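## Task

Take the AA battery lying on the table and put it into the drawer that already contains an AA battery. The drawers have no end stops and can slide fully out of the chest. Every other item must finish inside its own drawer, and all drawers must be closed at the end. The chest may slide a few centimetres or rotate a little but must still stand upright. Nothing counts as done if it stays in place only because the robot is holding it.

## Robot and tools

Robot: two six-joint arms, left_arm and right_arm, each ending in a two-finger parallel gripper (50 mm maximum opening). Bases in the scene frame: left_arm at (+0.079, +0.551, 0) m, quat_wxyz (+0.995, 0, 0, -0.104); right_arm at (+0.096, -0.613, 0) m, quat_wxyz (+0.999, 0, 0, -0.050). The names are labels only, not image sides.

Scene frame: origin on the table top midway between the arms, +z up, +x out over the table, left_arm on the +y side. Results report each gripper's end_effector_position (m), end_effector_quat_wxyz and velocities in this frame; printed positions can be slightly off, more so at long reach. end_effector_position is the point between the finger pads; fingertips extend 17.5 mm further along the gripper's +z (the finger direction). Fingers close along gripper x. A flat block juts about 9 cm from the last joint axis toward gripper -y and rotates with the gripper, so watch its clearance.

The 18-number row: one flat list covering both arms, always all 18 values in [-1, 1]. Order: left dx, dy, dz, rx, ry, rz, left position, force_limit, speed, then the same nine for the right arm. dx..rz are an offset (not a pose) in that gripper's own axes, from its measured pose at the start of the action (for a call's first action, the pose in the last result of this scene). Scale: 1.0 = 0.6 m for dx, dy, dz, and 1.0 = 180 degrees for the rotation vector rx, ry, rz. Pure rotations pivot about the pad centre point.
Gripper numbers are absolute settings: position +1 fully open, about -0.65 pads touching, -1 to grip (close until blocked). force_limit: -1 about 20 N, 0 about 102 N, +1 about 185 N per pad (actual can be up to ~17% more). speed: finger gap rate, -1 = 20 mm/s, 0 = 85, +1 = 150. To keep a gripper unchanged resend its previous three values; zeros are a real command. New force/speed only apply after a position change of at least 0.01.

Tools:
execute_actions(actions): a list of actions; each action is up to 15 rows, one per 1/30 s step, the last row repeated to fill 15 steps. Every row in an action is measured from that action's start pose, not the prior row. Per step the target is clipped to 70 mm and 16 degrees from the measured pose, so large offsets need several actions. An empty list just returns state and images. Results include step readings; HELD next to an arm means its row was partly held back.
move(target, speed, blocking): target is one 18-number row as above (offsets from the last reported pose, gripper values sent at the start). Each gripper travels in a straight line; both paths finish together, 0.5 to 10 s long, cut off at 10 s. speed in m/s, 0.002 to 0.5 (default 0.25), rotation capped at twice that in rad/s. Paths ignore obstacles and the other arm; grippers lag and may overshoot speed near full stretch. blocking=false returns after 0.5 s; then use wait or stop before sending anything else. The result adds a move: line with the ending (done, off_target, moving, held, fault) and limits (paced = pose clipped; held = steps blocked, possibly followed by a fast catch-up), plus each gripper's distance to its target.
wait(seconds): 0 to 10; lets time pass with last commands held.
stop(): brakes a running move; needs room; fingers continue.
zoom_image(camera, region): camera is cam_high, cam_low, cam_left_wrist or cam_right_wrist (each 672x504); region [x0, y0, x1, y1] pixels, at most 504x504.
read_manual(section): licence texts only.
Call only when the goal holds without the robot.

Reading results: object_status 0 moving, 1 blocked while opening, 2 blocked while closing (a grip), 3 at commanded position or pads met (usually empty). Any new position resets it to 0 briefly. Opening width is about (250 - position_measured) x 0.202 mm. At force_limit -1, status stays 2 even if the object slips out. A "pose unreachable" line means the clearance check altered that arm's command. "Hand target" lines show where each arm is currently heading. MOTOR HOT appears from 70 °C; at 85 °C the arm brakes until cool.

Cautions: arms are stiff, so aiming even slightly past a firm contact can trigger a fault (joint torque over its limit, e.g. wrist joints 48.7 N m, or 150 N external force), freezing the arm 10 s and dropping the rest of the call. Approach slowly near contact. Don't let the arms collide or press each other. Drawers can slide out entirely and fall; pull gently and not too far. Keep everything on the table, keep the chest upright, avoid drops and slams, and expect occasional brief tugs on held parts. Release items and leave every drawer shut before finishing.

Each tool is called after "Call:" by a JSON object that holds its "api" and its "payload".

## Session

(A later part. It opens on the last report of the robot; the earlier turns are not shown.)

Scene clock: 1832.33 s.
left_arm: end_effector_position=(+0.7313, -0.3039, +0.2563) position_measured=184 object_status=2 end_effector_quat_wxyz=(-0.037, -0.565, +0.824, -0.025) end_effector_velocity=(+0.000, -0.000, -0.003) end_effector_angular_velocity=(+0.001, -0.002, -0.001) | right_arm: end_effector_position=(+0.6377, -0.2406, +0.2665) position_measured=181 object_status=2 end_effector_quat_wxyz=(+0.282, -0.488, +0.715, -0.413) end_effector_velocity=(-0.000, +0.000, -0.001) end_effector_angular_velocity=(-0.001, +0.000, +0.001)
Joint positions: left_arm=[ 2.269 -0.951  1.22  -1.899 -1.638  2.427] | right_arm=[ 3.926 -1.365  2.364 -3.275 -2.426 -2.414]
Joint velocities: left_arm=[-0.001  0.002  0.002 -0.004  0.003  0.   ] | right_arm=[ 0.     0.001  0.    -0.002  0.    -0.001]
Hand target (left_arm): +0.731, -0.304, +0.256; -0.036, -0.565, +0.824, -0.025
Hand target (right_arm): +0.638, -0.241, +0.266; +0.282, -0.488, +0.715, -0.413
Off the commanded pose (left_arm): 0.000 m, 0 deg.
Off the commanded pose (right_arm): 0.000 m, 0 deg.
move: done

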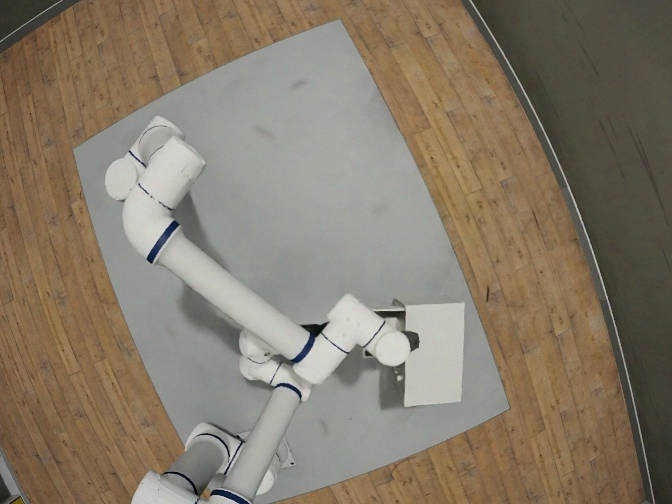

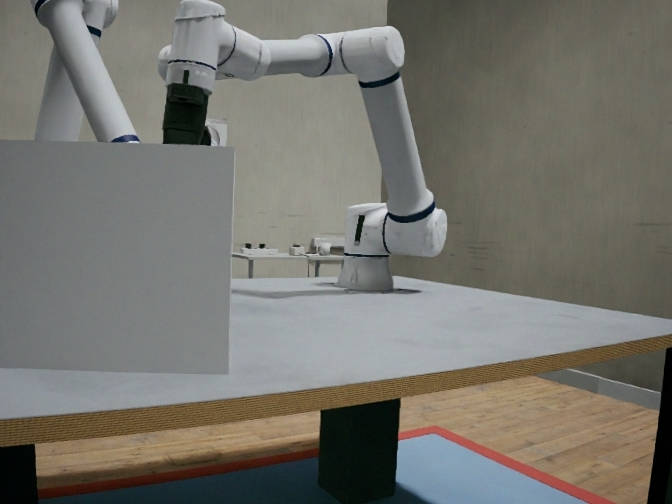

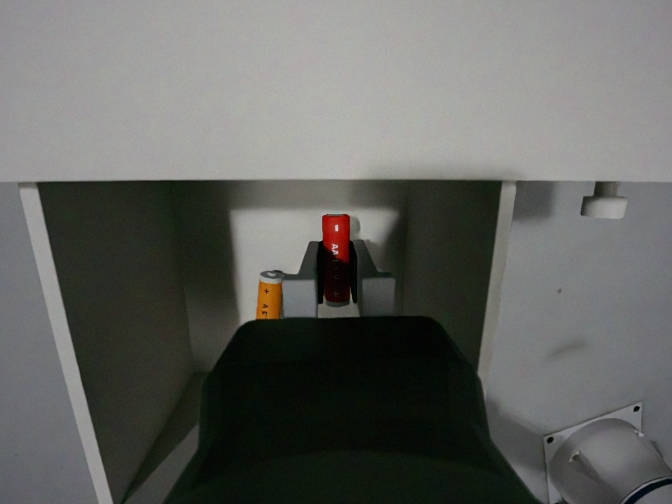

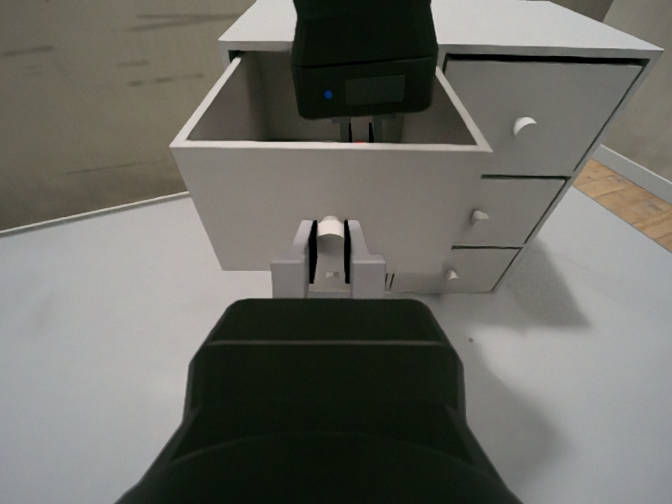

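Call:
{"api": "execute_actions", "payload": {"actions": [[[-0.0001,0,0.0012,0,0,0,-1,-0.6,-0.2,0,0,0,0,0,0,-1,-0.4,-0.2],[-0.0002,0,0.0024,0,0,0,-1,-0.6,-0.2,0,0,0,0,0,0,-1,-0.4,-0.2],[-0.0003,0,0.0036,0,0,0,-1,-0.6,-0.2,0,0,0,0,0,0,-1,-0.4,-0.2],[-0.0004,0,0.0048,0,0,0,-1,-0.6,-0.2,0,0,0,0,0,0,-1,-0.4,-0.2],[-0.0005,0,0.006,0,0,0,-1,-0.6,-0.2,0,0,0,0,0,0,-1,-0.4,-0.2],[-0.0006,0,0.0072,0,0,0,-1,-0.6,-0.2,0,0,0,0,0,0,-1,-0.4,-0.2],[-0.0007,0,0.008,0,0,0,-1,-0.6,-0.2,0,0,0,0,0,0,-1,-0.4,-0.2]],[[-0.0002,0,0.002,0,0,0,-1,-0.6,-0.2,0,0,0,0,0,0,-1,-0.4,-0.2]]]}}

Scene clock: 1864.30 s.
left_arm: end_effector_position=(+0.7312, -0.3039, +0.2506) position_measured=184 object_status=2 end_effector_quat_wxyz=(-0.037, -0.565, +0.824, -0.025) end_effector_velocity=(-0.000, -0.000, -0.000) end_effector_angular_velocity=(+0.000, -0.000, +0.000) | right_arm: end_effector_position=(+0.6377, -0.2406, +0.2665) position_measured=181 object_status=2 end_effector_quat_wxyz=(+0.282, -0.488, +0.715, -0.413) end_effector_velocity=(+0.000, -0.001, -0.001) end_effector_angular_velocity=(-0.001, +0.001, -0.001)
Joint positions: left_arm=[ 2.269 -0.948  1.226 -1.907 -1.638  2.427] | right_arm=[ 3.926 -1.365  2.364 -3.275 -2.426 -2.414]
Joint velocities: left_arm=[-0.  0. -0.  0.  0. -0.] | right_arm=[-0.001  0.     0.     0.001  0.     0.   ]
Hand target (left_arm): +0.731, -0.304, +0.251; -0.037, -0.565, +0.824, -0.025
Hand target (right_arm): +0.638, -0.241, +0.266; +0.282, -0.488, +0.715, -0.413
Off the commanded pose (left_arm): 0.000 m, 0 deg.
Off the commanded pose (right_arm): 0.000 m, 0 deg.
Step readings (end_effector_position; steps 1 to 15: 1st action; 16 to 30: 2nd action):
0: left_arm (+0.7313, -0.3039, +0.2559) | right_arm (+0.6377, -0.2406, +0.2665)
1: left_arm (+0.7313, -0.3039, +0.2559) | right_arm (+0.6377, -0.2406, +0.2665)
2: left_arm (+0.7313, -0.3039, +0.2558) | right_arm (+0.6377, -0.2406, +0.2665)
4: left_arm (+0.7313, -0.3039, +0.2552) | right_arm (+0.6377, -0.2406, +0.2665)
8: left_arm (+0.7312, -0.3039, +0.2532) | right_arm (+0.6377, -0.2406, +0.2665)
15: left_arm (+0.7312, -0.3039, +0.2518) | right_arm (+0.6377, -0.2406, +0.2665)
16: left_arm (+0.7312, -0.3039, +0.2517) | right_arm (+0.6377, -0.2406, +0.2665)
17: left_arm (+0.7312, -0.3039, +0.2515) | right_arm (+0.6377, -0.2406, +0.2665)
19: left_arm (+0.7312, -0.3039, +0.2510) | right_arm (+0.6377, -0.2406, +0.2665)
23: left_arm (+0.7312, -0.3039, +0.2508) | right_arm (+0.6377, -0.2406, +0.2665)
30: end_effector_position above

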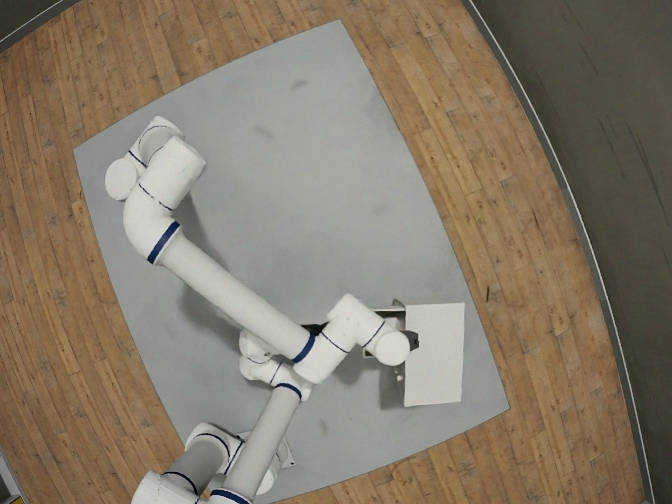

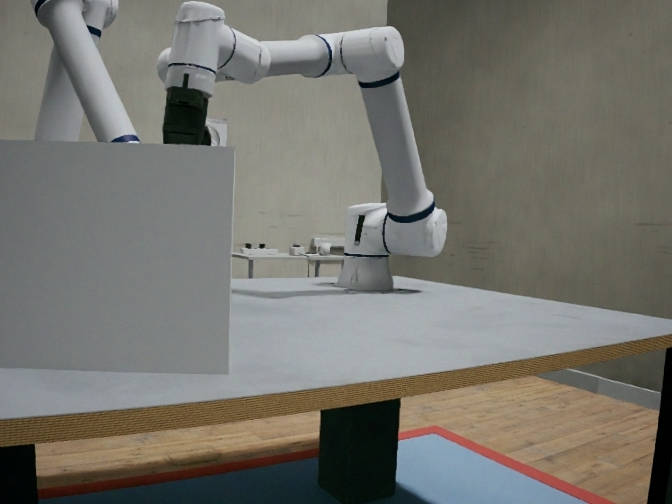

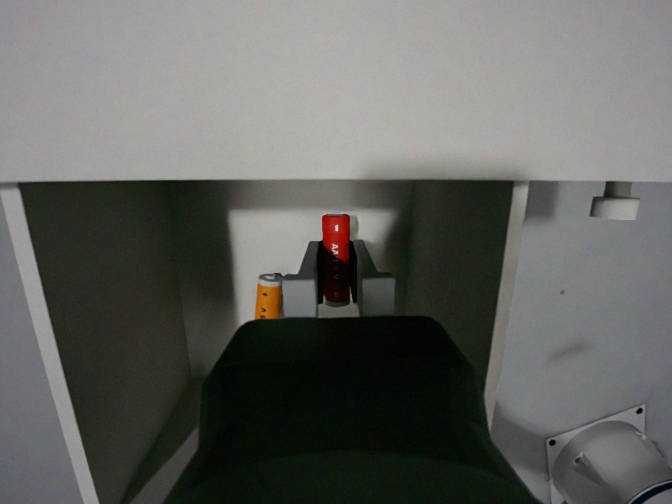

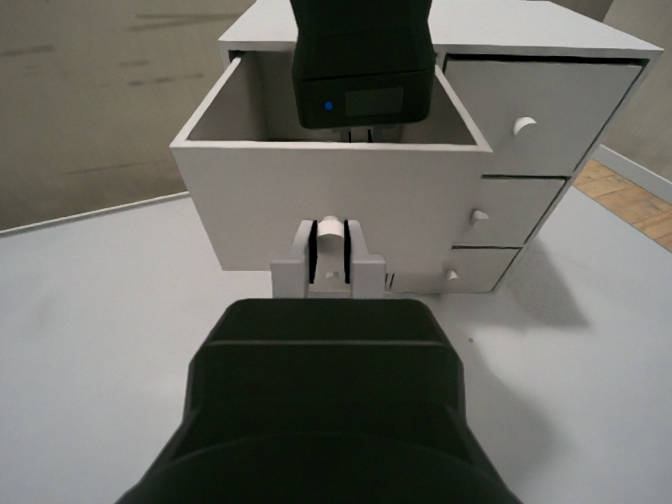

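Call:
{"api": "zoom_image", "payload": {"camera": "cam_left_wrist", "region": [280,195,400,285]}}

Region (280, 195, 400, 285) of cam_left_wrist's 672x504 image, scaled by 4.200, with more detail than that image has; it fills the top 378 rows of this view, and the rest is white.

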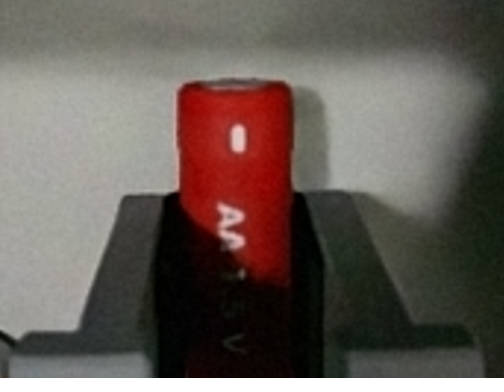

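Call:
{"api": "execute_actions", "payload": {"actions": [[[-0.0002,0,0.0025,0,0,0,-1,-0.6,-0.2,0,0,0,0,0,0,-1,-0.4,-0.2]],[[-0.0002,0,0.0025,0,0,0,-1,-0.6,-0.2,0,0,0,0,0,0,-1,-0.4,-0.2]]]}}

Scene clock: 1888.50 s.
left_arm: end_effector_position=(+0.7312, -0.3039, +0.2477) position_measured=184 object_status=2 end_effector_quat_wxyz=(-0.037, -0.565, +0.824, -0.025) end_effector_velocity=(-0.000, +0.001, -0.001) end_effector_angular_velocity=(+0.002, +0.001, -0.001) | right_arm: end_effector_position=(+0.6377, -0.2406, +0.2665) position_measured=181 object_status=2 end_effector_quat_wxyz=(+0.282, -0.488, +0.715, -0.413) end_effector_velocity=(+0.000, -0.000, -0.000) end_effector_angular_velocity=(+0.000, -0.000, -0.000)
Joint positions: left_arm=[ 2.269 -0.947  1.229 -1.912 -1.638  2.427] | right_arm=[ 3.926 -1.365  2.364 -3.275 -2.426 -2.414]
Joint velocities: left_arm=[ 0.     0.     0.001  0.    -0.     0.001] | right_arm=[-0.     0.    -0.    -0.001  0.    -0.   ]
Hand target (left_arm): +0.731, -0.304, +0.248; -0.037, -0.565, +0.824, -0.025
Hand target (right_arm): +0.638, -0.241, +0.266; +0.282, -0.488, +0.715, -0.413
Off the commanded pose (left_arm): 0.000 m, 0 deg.
Off the commanded pose (right_arm): 0.000 m, 0 deg.
Step readings (end_effector_position; steps 1 to 15: 1st action; 16 to 30: 2nd action):
0: left_arm (+0.7312, -0.3039, +0.2506) | right_arm (+0.6377, -0.2406, +0.2665)
1: left_arm (+0.7312, -0.3039, +0.2505) | right_arm (+0.6377, -0.2406, +0.2665)
2: left_arm (+0.7312, -0.3039, +0.2503) | right_arm (+0.6377, -0.2406, +0.2665)
4: left_arm (+0.7312, -0.3039, +0.2497) | right_arm (+0.6377, -0.2406, +0.2665)
8: left_arm (+0.7312, -0.3039, +0.2493) | right_arm (+0.6377, -0.2406, +0.2665)
15: left_arm (+0.7312, -0.3039, +0.2492) | right_arm (+0.6377, -0.2406, +0.2665)
16: left_arm (+0.7312, -0.3039, +0.2491) | right_arm (+0.6377, -0.2406, +0.2665)
17: left_arm (+0.7312, -0.3039, +0.2488) | right_arm (+0.6377, -0.2406, +0.2665)
19: left_arm (+0.7312, -0.3039, +0.2482) | right_arm (+0.6377, -0.2406, +0.2665)
23: left_arm (+0.7312, -0.3039, +0.2479) | right_arm (+0.6377, -0.2406, +0.2665)
30: end_effector_position above

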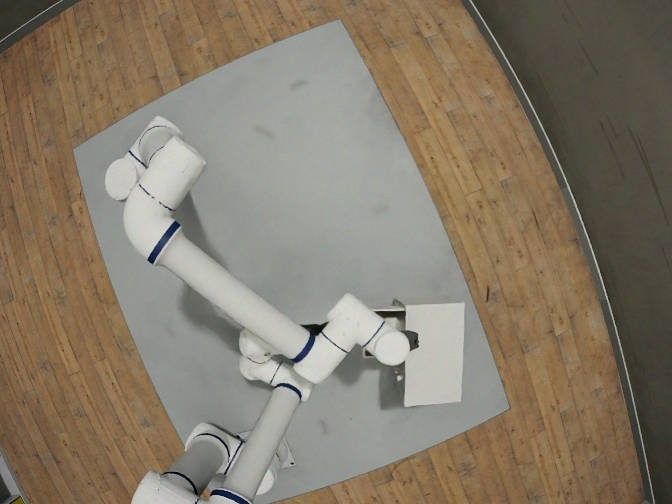

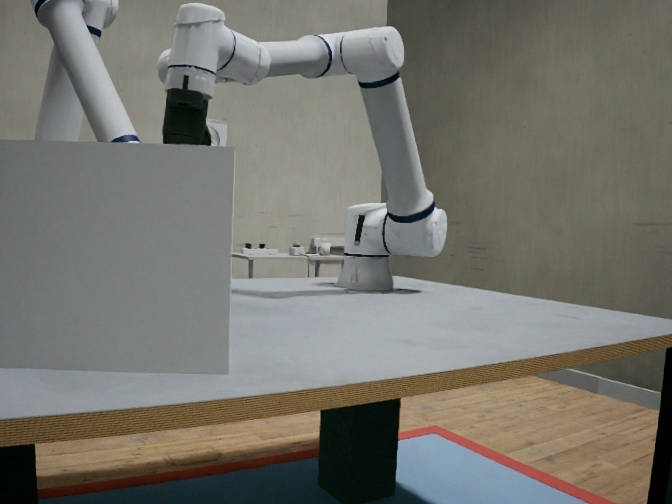

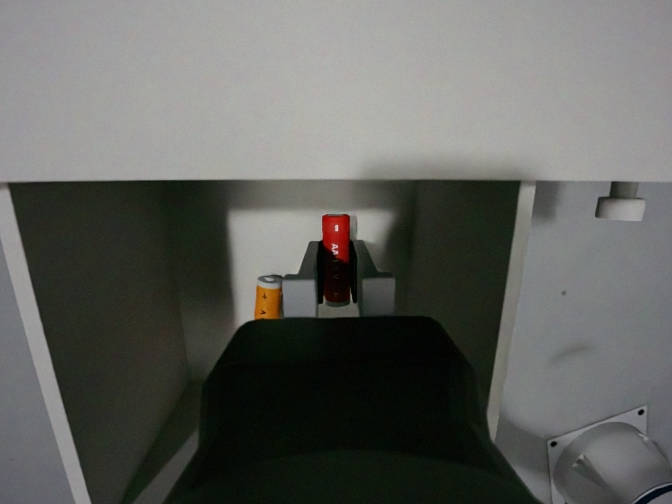

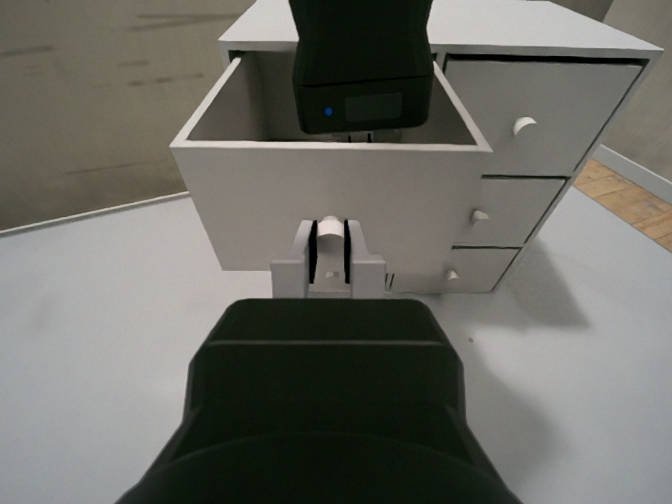

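Call:
{"api": "zoom_image", "payload": {"camera": "cam_left_wrist", "region": [280,195,400,285]}}

Region (280, 195, 400, 285) of cam_left_wrist's 672x504 image, scaled by 4.200, with more detail than that image has; it fills the top 378 rows of this view, and the rest is white.

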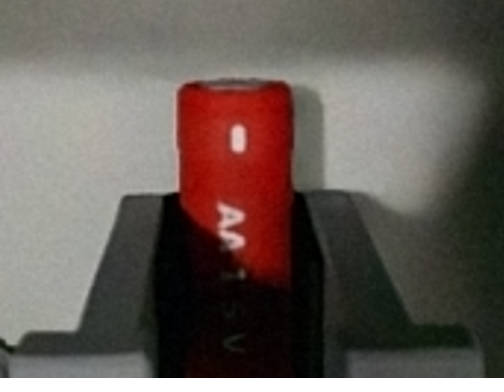

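Call:
{"api": "execute_actions", "payload": {"actions": [[[-0.0002,0,0.002,0,0,0,-1,-0.6,-0.2,0,0,0,0,0,0,-1,-0.4,-0.2]],[[-0.0002,0,0.002,0,0,0,-1,-0.6,-0.2,0,0,0,0,0,0,-1,-0.4,-0.2]]]}}

Scene clock: 1898.83 s.
left_arm: end_effector_position=(+0.7312, -0.3039, +0.2453) position_measured=184 object_status=2 end_effector_quat_wxyz=(-0.037, -0.565, +0.824, -0.025) end_effector_velocity=(+0.001, +0.001, -0.001) end_effector_angular_velocity=(-0.000, +0.000, -0.000) | right_arm: end_effector_position=(+0.6377, -0.2406, +0.2665) position_measured=181 object_status=2 end_effector_quat_wxyz=(+0.282, -0.488, +0.715, -0.413) end_effector_velocity=(-0.000, +0.001, +0.000) end_effector_angular_velocity=(+0.001, -0.001, +0.001)
Joint positions: left_arm=[ 2.269 -0.946  1.232 -1.915 -1.638  2.427] | right_arm=[ 3.926 -1.365  2.364 -3.275 -2.426 -2.414]
Joint velocities: left_arm=[ 0.001  0.     0.001 -0.001 -0.     0.001] | right_arm=[ 0.001  0.    -0.    -0.002 -0.    -0.   ]
Hand target (left_arm): +0.731, -0.304, +0.245; -0.037, -0.565, +0.824, -0.025
Hand target (right_arm): +0.638, -0.241, +0.266; +0.282, -0.488, +0.715, -0.413
Off the commanded pose (left_arm): 0.000 m, 0 deg.
Off the commanded pose (right_arm): 0.000 m, 0 deg.
Step readings (end_effector_position; steps 1 to 15: 1st action; 16 to 30: 2nd action):
0: left_arm (+0.7312, -0.3039, +0.2476) | right_arm (+0.6377, -0.2406, +0.2665)
1: left_arm (+0.7312, -0.3039, +0.2476) | right_arm (+0.6377, -0.2406, +0.2665)
2: left_arm (+0.7312, -0.3039, +0.2474) | right_arm (+0.6377, -0.2406, +0.2665)
4: left_arm (+0.7312, -0.3039, +0.2469) | right_arm (+0.6377, -0.2406, +0.2665)
8: left_arm (+0.7312, -0.3039, +0.2467) | right_arm (+0.6377, -0.2406, +0.2665)
15: left_arm (+0.7312, -0.3039, +0.2465) | right_arm (+0.6377, -0.2406, +0.2665)
16: left_arm (+0.7312, -0.3039, +0.2465) | right_arm (+0.6377, -0.2406, +0.2665)
17: left_arm (+0.7312, -0.3039, +0.2462) | right_arm (+0.6377, -0.2406, +0.2665)
19: left_arm (+0.7312, -0.3039, +0.2458) | right_arm (+0.6377, -0.2406, +0.2665)
23: left_arm (+0.7312, -0.3039, +0.2455) | right_arm (+0.6377, -0.2406, +0.2665)
30: end_effector_position above

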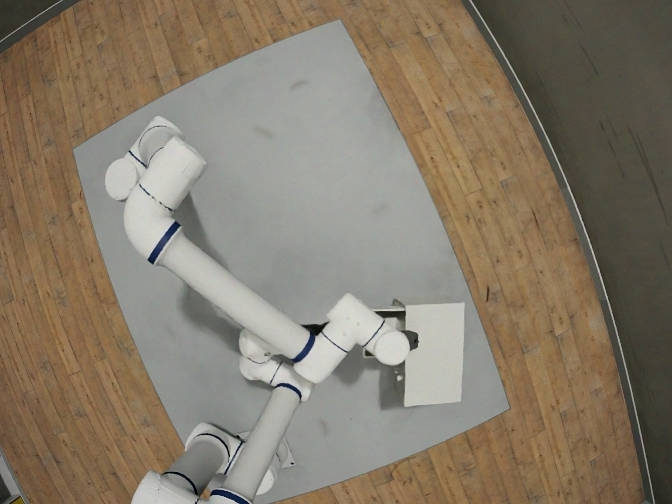

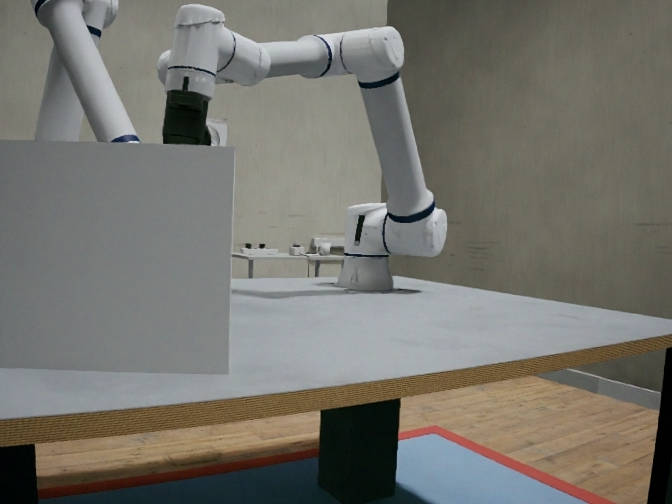

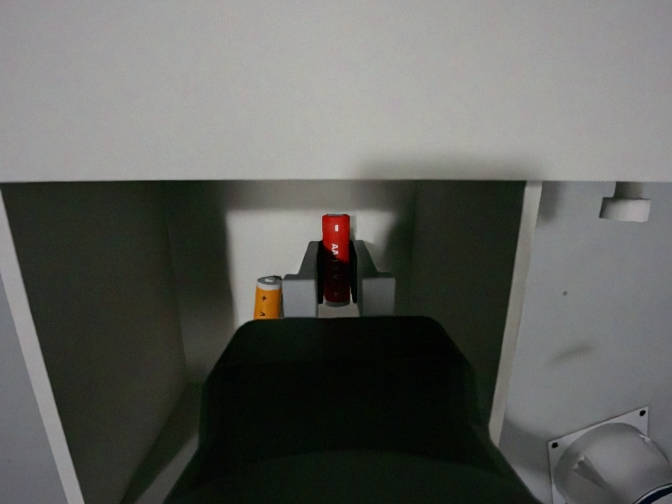

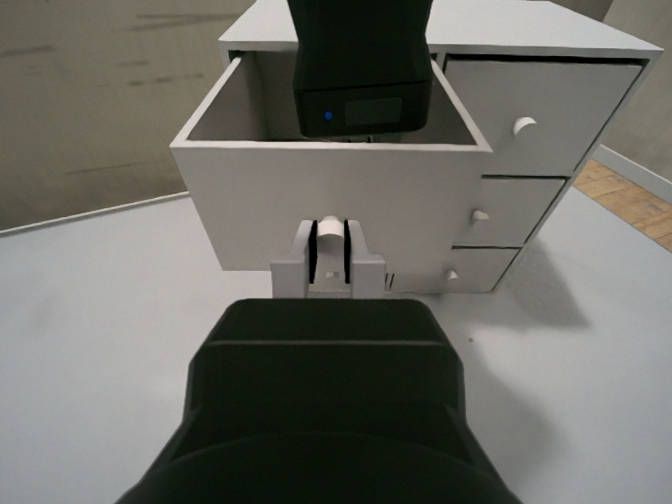

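Call:
{"api": "zoom_image", "payload": {"camera": "cam_left_wrist", "region": [280,195,400,285]}}

Region (280, 195, 400, 285) of cam_left_wrist's 672x504 image, scaled by 4.200, with more detail than that image has; it fills the top 378 rows of this view, and the rest is white.

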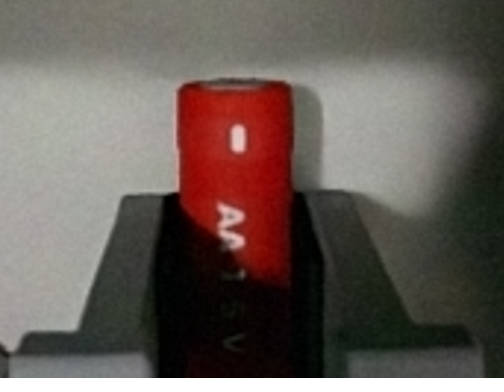

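Call:
{"api": "execute_actions", "payload": {"actions": [[[-0.0002,0,0.0018,0,0,0,-1,-0.6,-0.2,0,0,0,0,0,0,-1,-0.4,-0.2]],[[-0.0002,0,0.0018,0,0,0,-1,-0.6,-0.2,0,0,0,0,0,0,-1,-0.4,-0.2]]]}}

Scene clock: 1907.67 s.
left_arm: end_effector_position=(+0.7312, -0.3039, +0.2432) position_measured=184 object_status=2 end_effector_quat_wxyz=(-0.037, -0.565, +0.824, -0.025) end_effector_velocity=(+0.000, +0.000, -0.001) end_effector_angular_velocity=(+0.001, -0.001, -0.002) | right_arm: end_effector_position=(+0.6377, -0.2406, +0.2665) position_measured=181 object_status=2 end_effector_quat_wxyz=(+0.282, -0.488, +0.715, -0.413) end_effector_velocity=(+0.000, -0.001, +0.001) end_effector_angular_velocity=(+0.001, -0.001, -0.001)
Joint positions: left_arm=[ 2.269 -0.945  1.234 -1.918 -1.638  2.427] | right_arm=[ 3.926 -1.365  2.364 -3.275 -2.426 -2.414]
Joint velocities: left_arm=[ 0.    -0.     0.001 -0.001  0.001  0.002] | right_arm=[-0.001 -0.001  0.    -0.001  0.    -0.   ]
Hand target (left_arm): +0.731, -0.304, +0.243; -0.037, -0.565, +0.824, -0.025
Hand target (right_arm): +0.638, -0.241, +0.266; +0.282, -0.488, +0.715, -0.413
Off the commanded pose (left_arm): 0.000 m, 0 deg.
Off the commanded pose (right_arm): 0.000 m, 0 deg.
Step readings (end_effector_position; steps 1 to 15: 1st action; 16 to 30: 2nd action):
0: left_arm (+0.7312, -0.3039, +0.2453) | right_arm (+0.6377, -0.2406, +0.2665)
1: left_arm (+0.7312, -0.3039, +0.2453) | right_arm (+0.6377, -0.2406, +0.2665)
2: left_arm (+0.7312, -0.3039, +0.2451) | right_arm (+0.6377, -0.2406, +0.2665)
4: left_arm (+0.7312, -0.3039, +0.2447) | right_arm (+0.6377, -0.2406, +0.2665)
8: left_arm (+0.7312, -0.3039, +0.2444) | right_arm (+0.6377, -0.2406, +0.2665)
15: left_arm (+0.7312, -0.3039, +0.2443) | right_arm (+0.6377, -0.2406, +0.2665)
16: left_arm (+0.7312, -0.3039, +0.2442) | right_arm (+0.6377, -0.2406, +0.2665)
17: left_arm (+0.7312, -0.3039, +0.2440) | right_arm (+0.6377, -0.2406, +0.2665)
19: left_arm (+0.7312, -0.3039, +0.2436) | right_arm (+0.6377, -0.2406, +0.2665)
23: left_arm (+0.7312, -0.3039, +0.2434) | right_arm (+0.6377, -0.2406, +0.2665)
30: end_effector_position above

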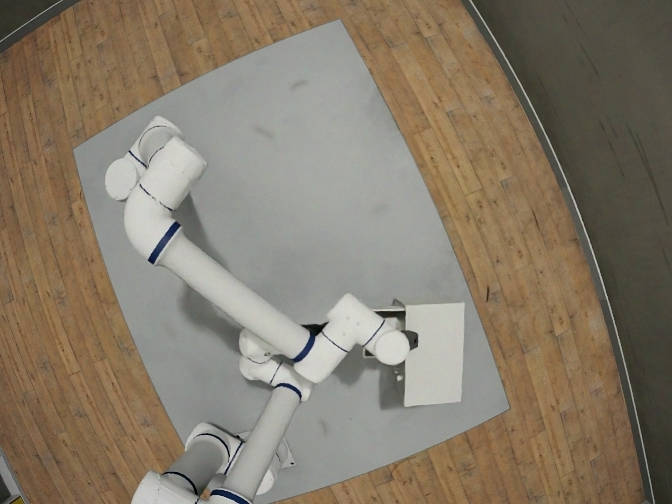

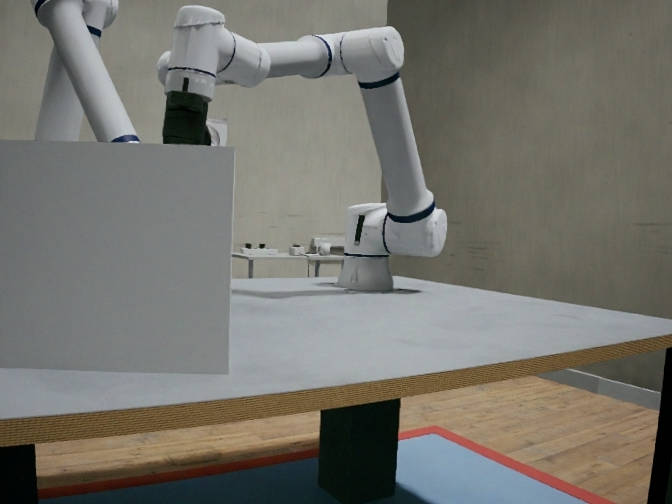

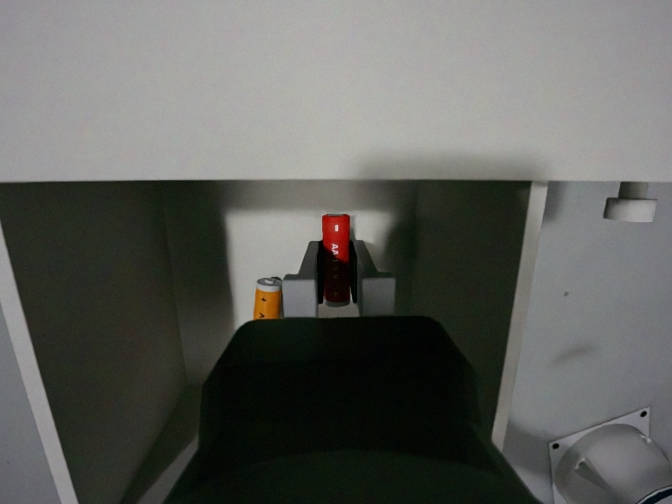

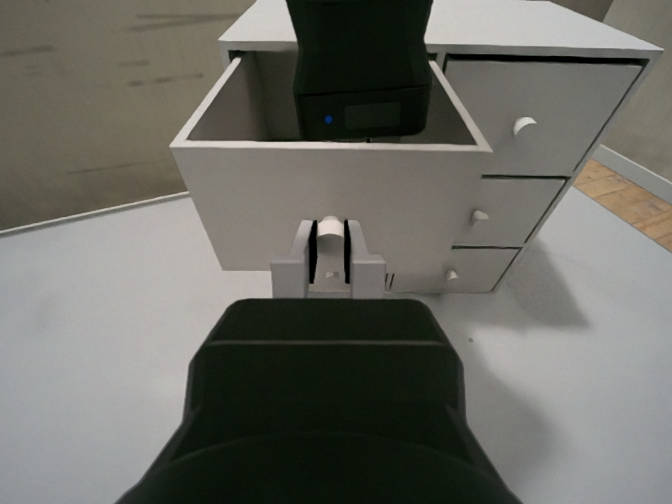

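Call:
{"api": "zoom_image", "payload": {"camera": "cam_left_wrist", "region": [280,195,400,285]}}

Region (280, 195, 400, 285) of cam_left_wrist's 672x504 image, scaled by 4.200, with more detail than that image has; it fills the top 378 rows of this view, and the rest is white.

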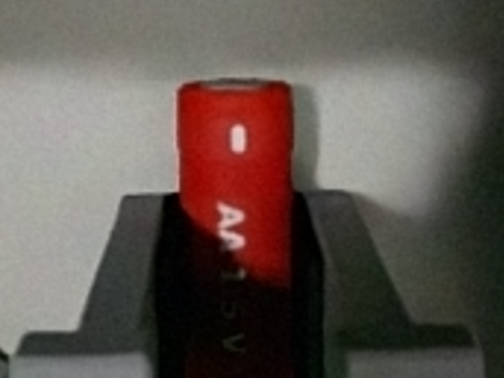

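Call:
{"api": "execute_actions", "payload": {"actions": [[[-0.0002,0,0.0018,0,0,0,-1,-0.6,-0.2,0,0,0,0,0,0,-1,-0.4,-0.2]]]}}

Call:
{"api": "zoom_image", "payload": {"camera": "cam_left_wrist", "region": [280,195,400,285]}}

Scene clock: 1924.97 s.
left_arm: end_effector_position=(+0.7312, -0.3038, +0.2422) position_measured=184 object_status=2 end_effector_quat_wxyz=(-0.037, -0.565, +0.824, -0.025) end_effector_velocity=(+0.000, +0.000, -0.000) end_effector_angular_velocity=(+0.000, -0.000, +0.002) | right_arm: end_effector_position=(+0.6377, -0.2406, +0.2665) position_measured=181 object_status=2 end_effector_quat_wxyz=(+0.282, -0.488, +0.715, -0.413) end_effector_velocity=(+0.000, -0.000, +0.000) end_effector_angular_velocity=(-0.001, +0.000, -0.000)
Joint positions: left_arm=[ 2.269 -0.944  1.235 -1.92  -1.638  2.427] | right_arm=[ 3.926 -1.365  2.364 -3.275 -2.426 -2.414]
Joint velocities: left_arm=[ 0.     0.     0.    -0.     0.    -0.001] | right_arm=[-0.001  0.    -0.    -0.    -0.    -0.001]
Hand target (left_arm): +0.731, -0.304, +0.242; -0.037, -0.565, +0.824, -0.025
Hand target (right_arm): +0.638, -0.241, +0.266; +0.282, -0.488, +0.715, -0.413
Off the commanded pose (left_arm): 0.000 m, 0 deg.
Off the commanded pose (right_arm): 0.000 m, 0 deg.
Step readings (end_effector_position):
0: left_arm (+0.7312, -0.3039, +0.2432) | right_arm (+0.6377, -0.2406, +0.2665)
1: left_arm (+0.7312, -0.3039, +0.2431) | right_arm (+0.6377, -0.2406, +0.2665)
2: left_arm (+0.7312, -0.3039, +0.2430) | right_arm (+0.6377, -0.2406, +0.2665)
4: left_arm (+0.7312, -0.3038, +0.2425) | right_arm (+0.6377, -0.2406, +0.2665)
8: left_arm (+0.7312, -0.3039, +0.2423) | right_arm (+0.6377, -0.2406, +0.2665)
15: end_effector_position above

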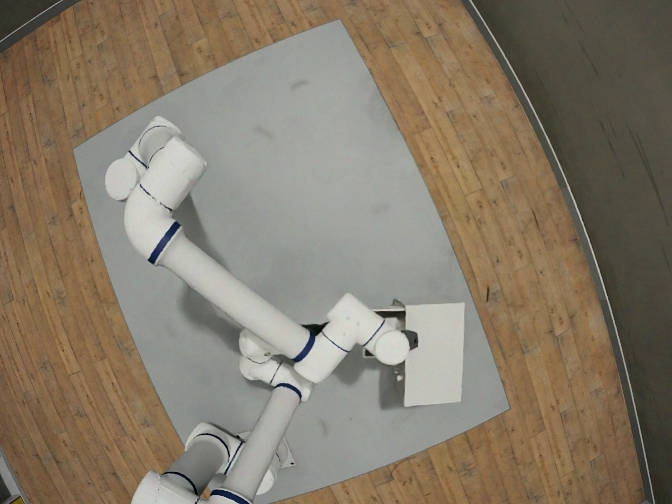

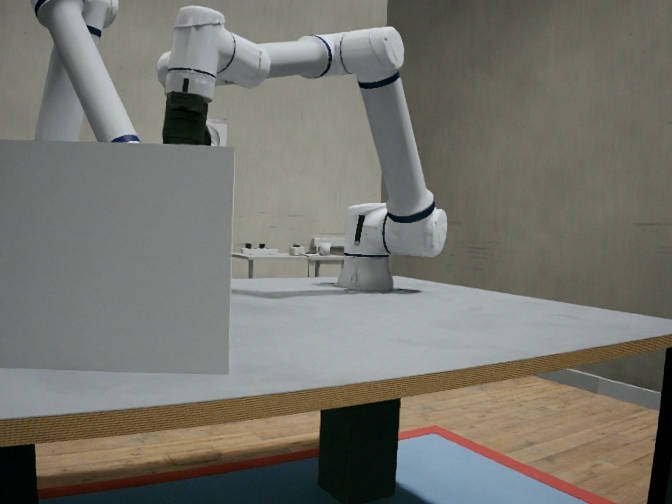

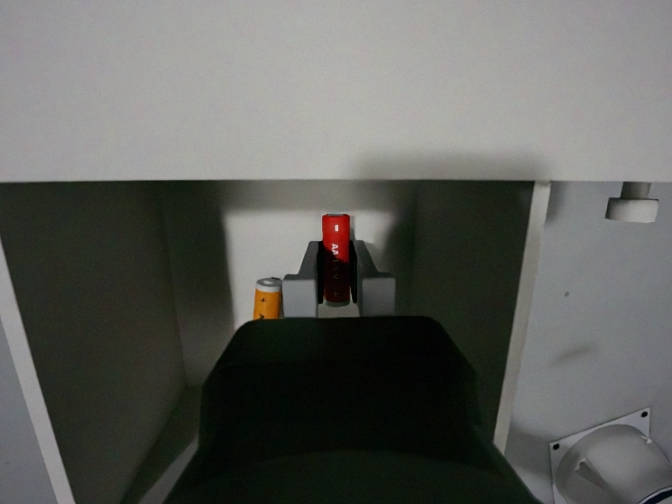

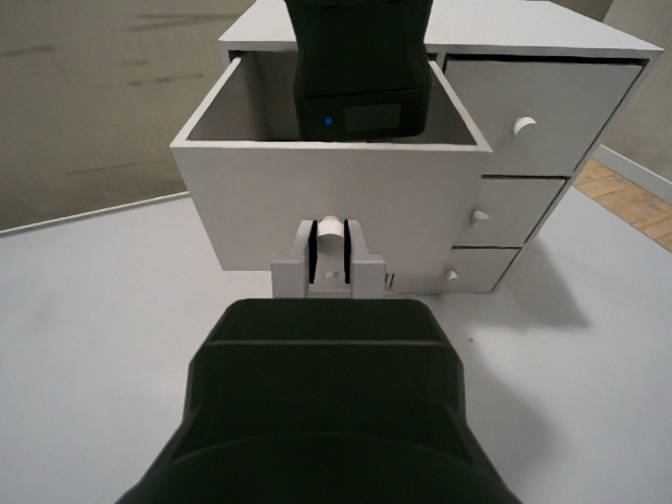

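Region (280, 195, 400, 285) of cam_left_wrist's 672x504 image, scaled by 4.200, with more detail than that image has; it fills the top 378 rows of this view, and the rest is white.

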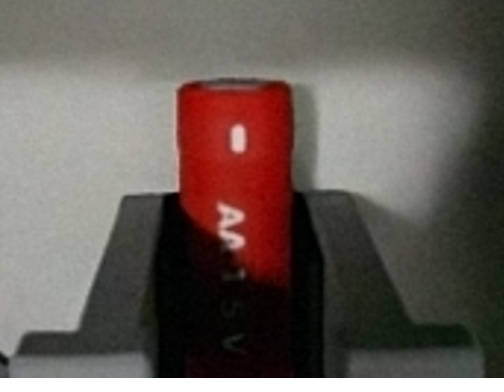

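Call:
{"api": "execute_actions", "payload": {"actions": [[[-0.0002,0,0.002,0,0,0,-1,-0.6,-0.2,0,0,0,0,0,0,-1,-0.4,-0.2]],[[-0.0002,0,0.002,0,0,0,-1,-0.6,-0.2,0,0,0,0,0,0,-1,-0.4,-0.2]]]}}

Call:
{"api": "zoom_image", "payload": {"camera": "cam_left_wrist", "region": [280,195,400,285]}}

Scene clock: 1948.93 s.
left_arm: end_effector_position=(+0.7313, -0.3038, +0.2398) position_measured=184 object_status=2 end_effector_quat_wxyz=(-0.037, -0.565, +0.824, -0.025) end_effector_velocity=(+0.000, +0.000, -0.000) end_effector_angular_velocity=(+0.000, -0.000, +0.002) | right_arm: end_effector_position=(+0.6377, -0.2406, +0.2665) position_measured=181 object_status=2 end_effector_quat_wxyz=(+0.282, -0.488, +0.715, -0.413) end_effector_velocity=(+0.000, -0.000, -0.000) end_effector_angular_velocity=(+0.000, +0.000, -0.001)
Joint positions: left_arm=[ 2.269 -0.943  1.238 -1.924 -1.638  2.427] | right_arm=[ 3.926 -1.365  2.364 -3.275 -2.426 -2.414]
Joint velocities: left_arm=[ 0.     0.     0.001 -0.001  0.    -0.001] | right_arm=[-0.     0.    -0.     0.001 -0.     0.001]
Hand target (left_arm): +0.731, -0.304, +0.240; -0.037, -0.565, +0.824, -0.025
Hand target (right_arm): +0.638, -0.241, +0.266; +0.282, -0.488, +0.715, -0.413
Off the commanded pose (left_arm): 0.000 m, 0 deg.
Off the commanded pose (right_arm): 0.000 m, 0 deg.
Step readings (end_effector_position; steps 1 to 15: 1st action; 16 to 30: 2nd action):
0: left_arm (+0.7312, -0.3038, +0.2421) | right_arm (+0.6377, -0.2406, +0.2665)
1: left_arm (+0.7312, -0.3039, +0.2421) | right_arm (+0.6377, -0.2406, +0.2665)
2: left_arm (+0.7312, -0.3039, +0.2419) | right_arm (+0.6377, -0.2406, +0.2665)
4: left_arm (+0.7312, -0.3038, +0.2414) | right_arm (+0.6377, -0.2406, +0.2665)
8: left_arm (+0.7312, -0.3038, +0.2411) | right_arm (+0.6377, -0.2406, +0.2665)
15: left_arm (+0.7312, -0.3038, +0.2410) | right_arm (+0.6377, -0.2406, +0.2665)
16: left_arm (+0.7312, -0.3038, +0.2409) | right_arm (+0.6377, -0.2406, +0.2665)
17: left_arm (+0.7313, -0.3039, +0.2407) | right_arm (+0.6377, -0.2406, +0.2665)
19: left_arm (+0.7312, -0.3038, +0.2403) | right_arm (+0.6377, -0.2406, +0.2665)
23: left_arm (+0.7313, -0.3038, +0.2400) | right_arm (+0.6377, -0.2406, +0.2665)
30: end_effector_position above

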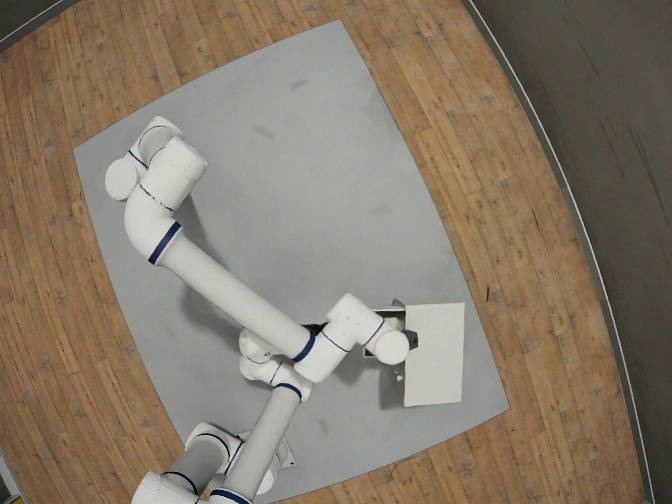

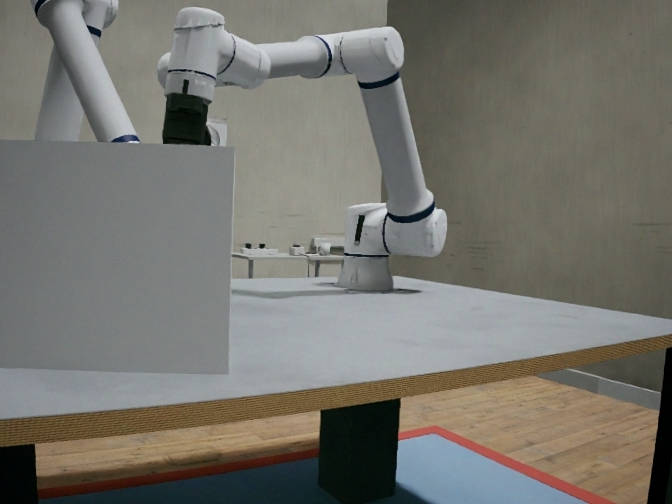

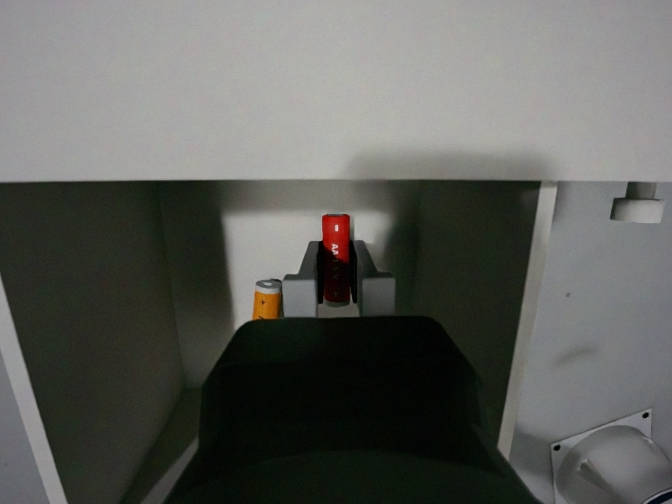

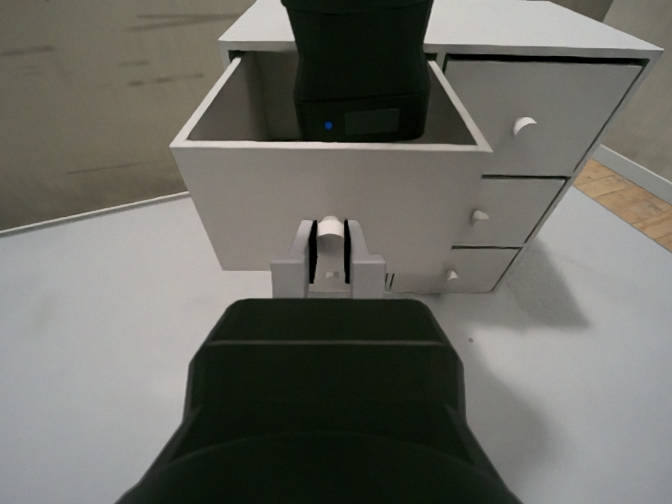

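Region (280, 195, 400, 285) of cam_left_wrist's 672x504 image, scaled by 4.200, with more detail than that image has; it fills the top 378 rows of this view, and the rest is white.

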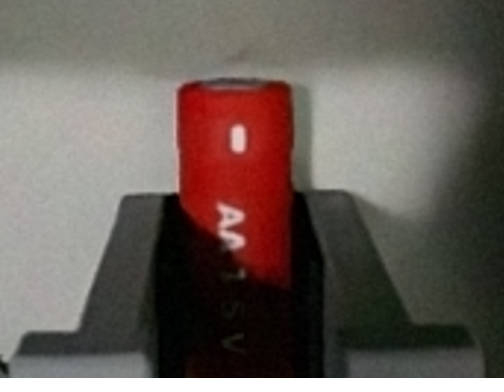

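Call:
{"api": "execute_actions", "payload": {"actions": [[[-0.0001,0,0.0012,0,0,0,-1,-0.6,-0.2,0,0,0,0,0,0,-1,-0.4,-0.2],[-0.0001,0,0.0012,0,0,0,-1,-0.6,-0.2,0,0,0,0,0,0,-1,-0.4,-0.2],[-0.0001,0,0.0012,0,0,0,-1,-0.6,-0.2,0,0,0,0,0,0,-1,-0.4,-0.2],[-0.0001,0,0.0012,0,0,0,-1,-0.6,-0.2,0,0,0,0,0,0,-1,-0.4,-0.2],[-0.0001,0,0.0012,0,0,0,-1,-0.6,-0.2,0,0,0,0,0,0,-1,-0.4,-0.2],[-0.0001,0,0.0012,0,0,0,-1,-0.6,-0.2,0,0,0,0,0,0,-1,-0.4,-0.2],[-0.0001,0,0.0012,0,0,0,-1,-0.6,-0.2,0,0,0,0,0,0,-1,-0.4,-0.2],[-0.0001,0,0.0012,0,0,0,-1,-0.6,-0.2,0,0,0,0,0,0,-1,-0.4,-0.2],[-0.0001,0,0.0012,0,0,0,-1,-0.6,-0.2,0,0,0,0,0,0,-1,-0.4,-0.2],[-0.0001,0,0.0012,0,0,0,0.09,-0.6,-0.6,0,0,0,0,0,0,-1,-0.4,-0.2]],[[0,0,0,0,0,0,0.09,-0.6,-0.6,0,0,0,0,0,0,-1,-0.4,-0.2]]]}}

Scene clock: 1967.20 s.
left_arm: end_effector_position=(+0.7313, -0.3038, +0.2391) position_measured=139 object_status=3 end_effector_quat_wxyz=(-0.037, -0.565, +0.824, -0.025) end_effector_velocity=(+0.000, +0.000, +0.000) end_effector_angular_velocity=(+0.000, -0.000, -0.001) | right_arm: end_effector_position=(+0.6377, -0.2406, +0.2665) position_measured=181 object_status=2 end_effector_quat_wxyz=(+0.282, -0.488, +0.715, -0.413) end_effector_velocity=(-0.000, +0.001, -0.000) end_effector_angular_velocity=(-0.001, +0.001, +0.001)
Joint positions: left_arm=[ 2.269 -0.943  1.238 -1.925 -1.638  2.427] | right_arm=[ 3.926 -1.365  2.364 -3.275 -2.426 -2.414]
Joint velocities: left_arm=[ 0.    -0.    -0.     0.     0.     0.001] | right_arm=[ 0.001  0.     0.     0.001  0.    -0.001]
Hand target (left_arm): +0.731, -0.304, +0.239; -0.037, -0.565, +0.824, -0.025
Hand target (right_arm): +0.638, -0.241, +0.266; +0.282, -0.488, +0.715, -0.413
Off the commanded pose (left_arm): 0.000 m, 0 deg.
Off the commanded pose (right_arm): 0.000 m, 0 deg.
Step readings (end_effector_position; steps 1 to 15: 1st action; 16 to 30: 2nd action):
0: left_arm (+0.7313, -0.3038, +0.2398) | right_arm (+0.6377, -0.2406, +0.2665)
1: left_arm (+0.7313, -0.3038, +0.2398) | right_arm (+0.6377, -0.2406, +0.2665)
2: left_arm (+0.7313, -0.3038, +0.2396) | right_arm (+0.6377, -0.2406, +0.2665)
4: left_arm (+0.7312, -0.3038, +0.2394) | right_arm (+0.6377, -0.2406, +0.2665)
8: left_arm (+0.7313, -0.3038, +0.2392) | right_arm (+0.6377, -0.2406, +0.2665)
15: left_arm (+0.7313, -0.3038, +0.2391) | right_arm (+0.6377, -0.2406, +0.2665)
16: left_arm (+0.7313, -0.3038, +0.2391) | right_arm (+0.6377, -0.2406, +0.2665)
17: left_arm (+0.7313, -0.3038, +0.2391) | right_arm (+0.6377, -0.2406, +0.2665)
19: left_arm (+0.7313, -0.3038, +0.2391) | right_arm (+0.6377, -0.2406, +0.2665)
23: left_arm (+0.7313, -0.3038, +0.2391) | right_arm (+0.6377, -0.2406, +0.2665)
30: end_effector_position above

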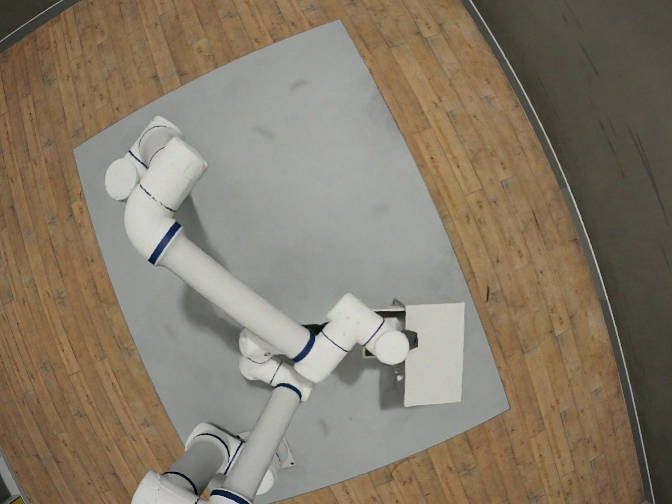

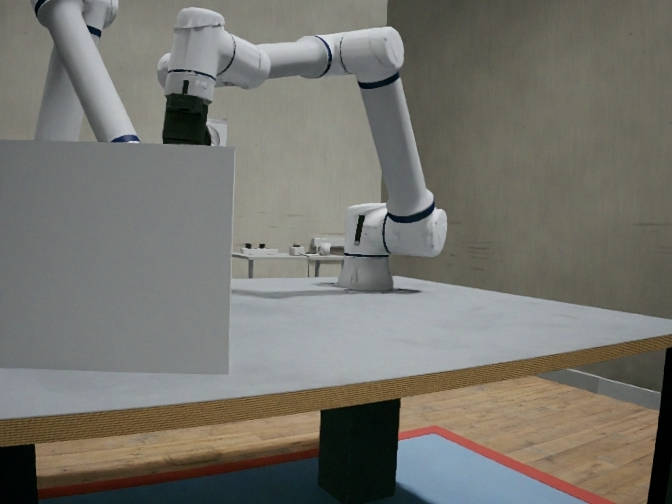

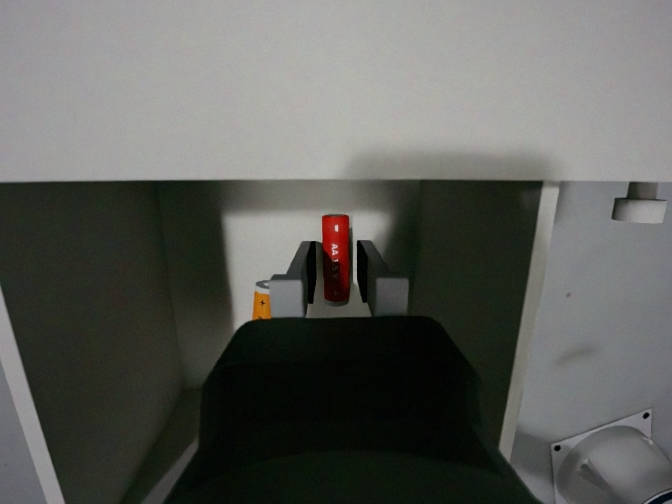

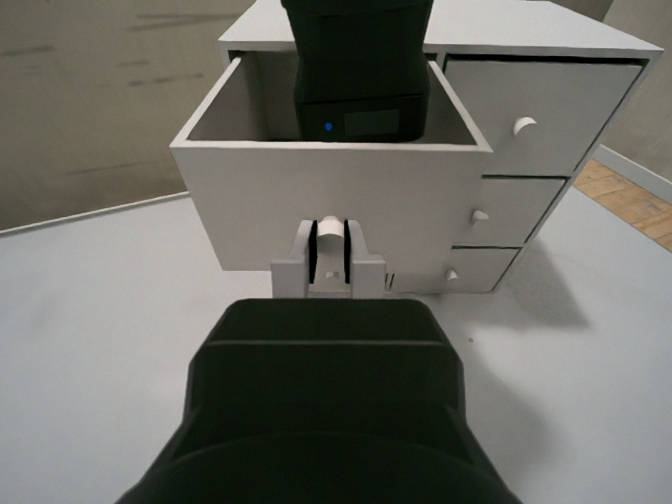

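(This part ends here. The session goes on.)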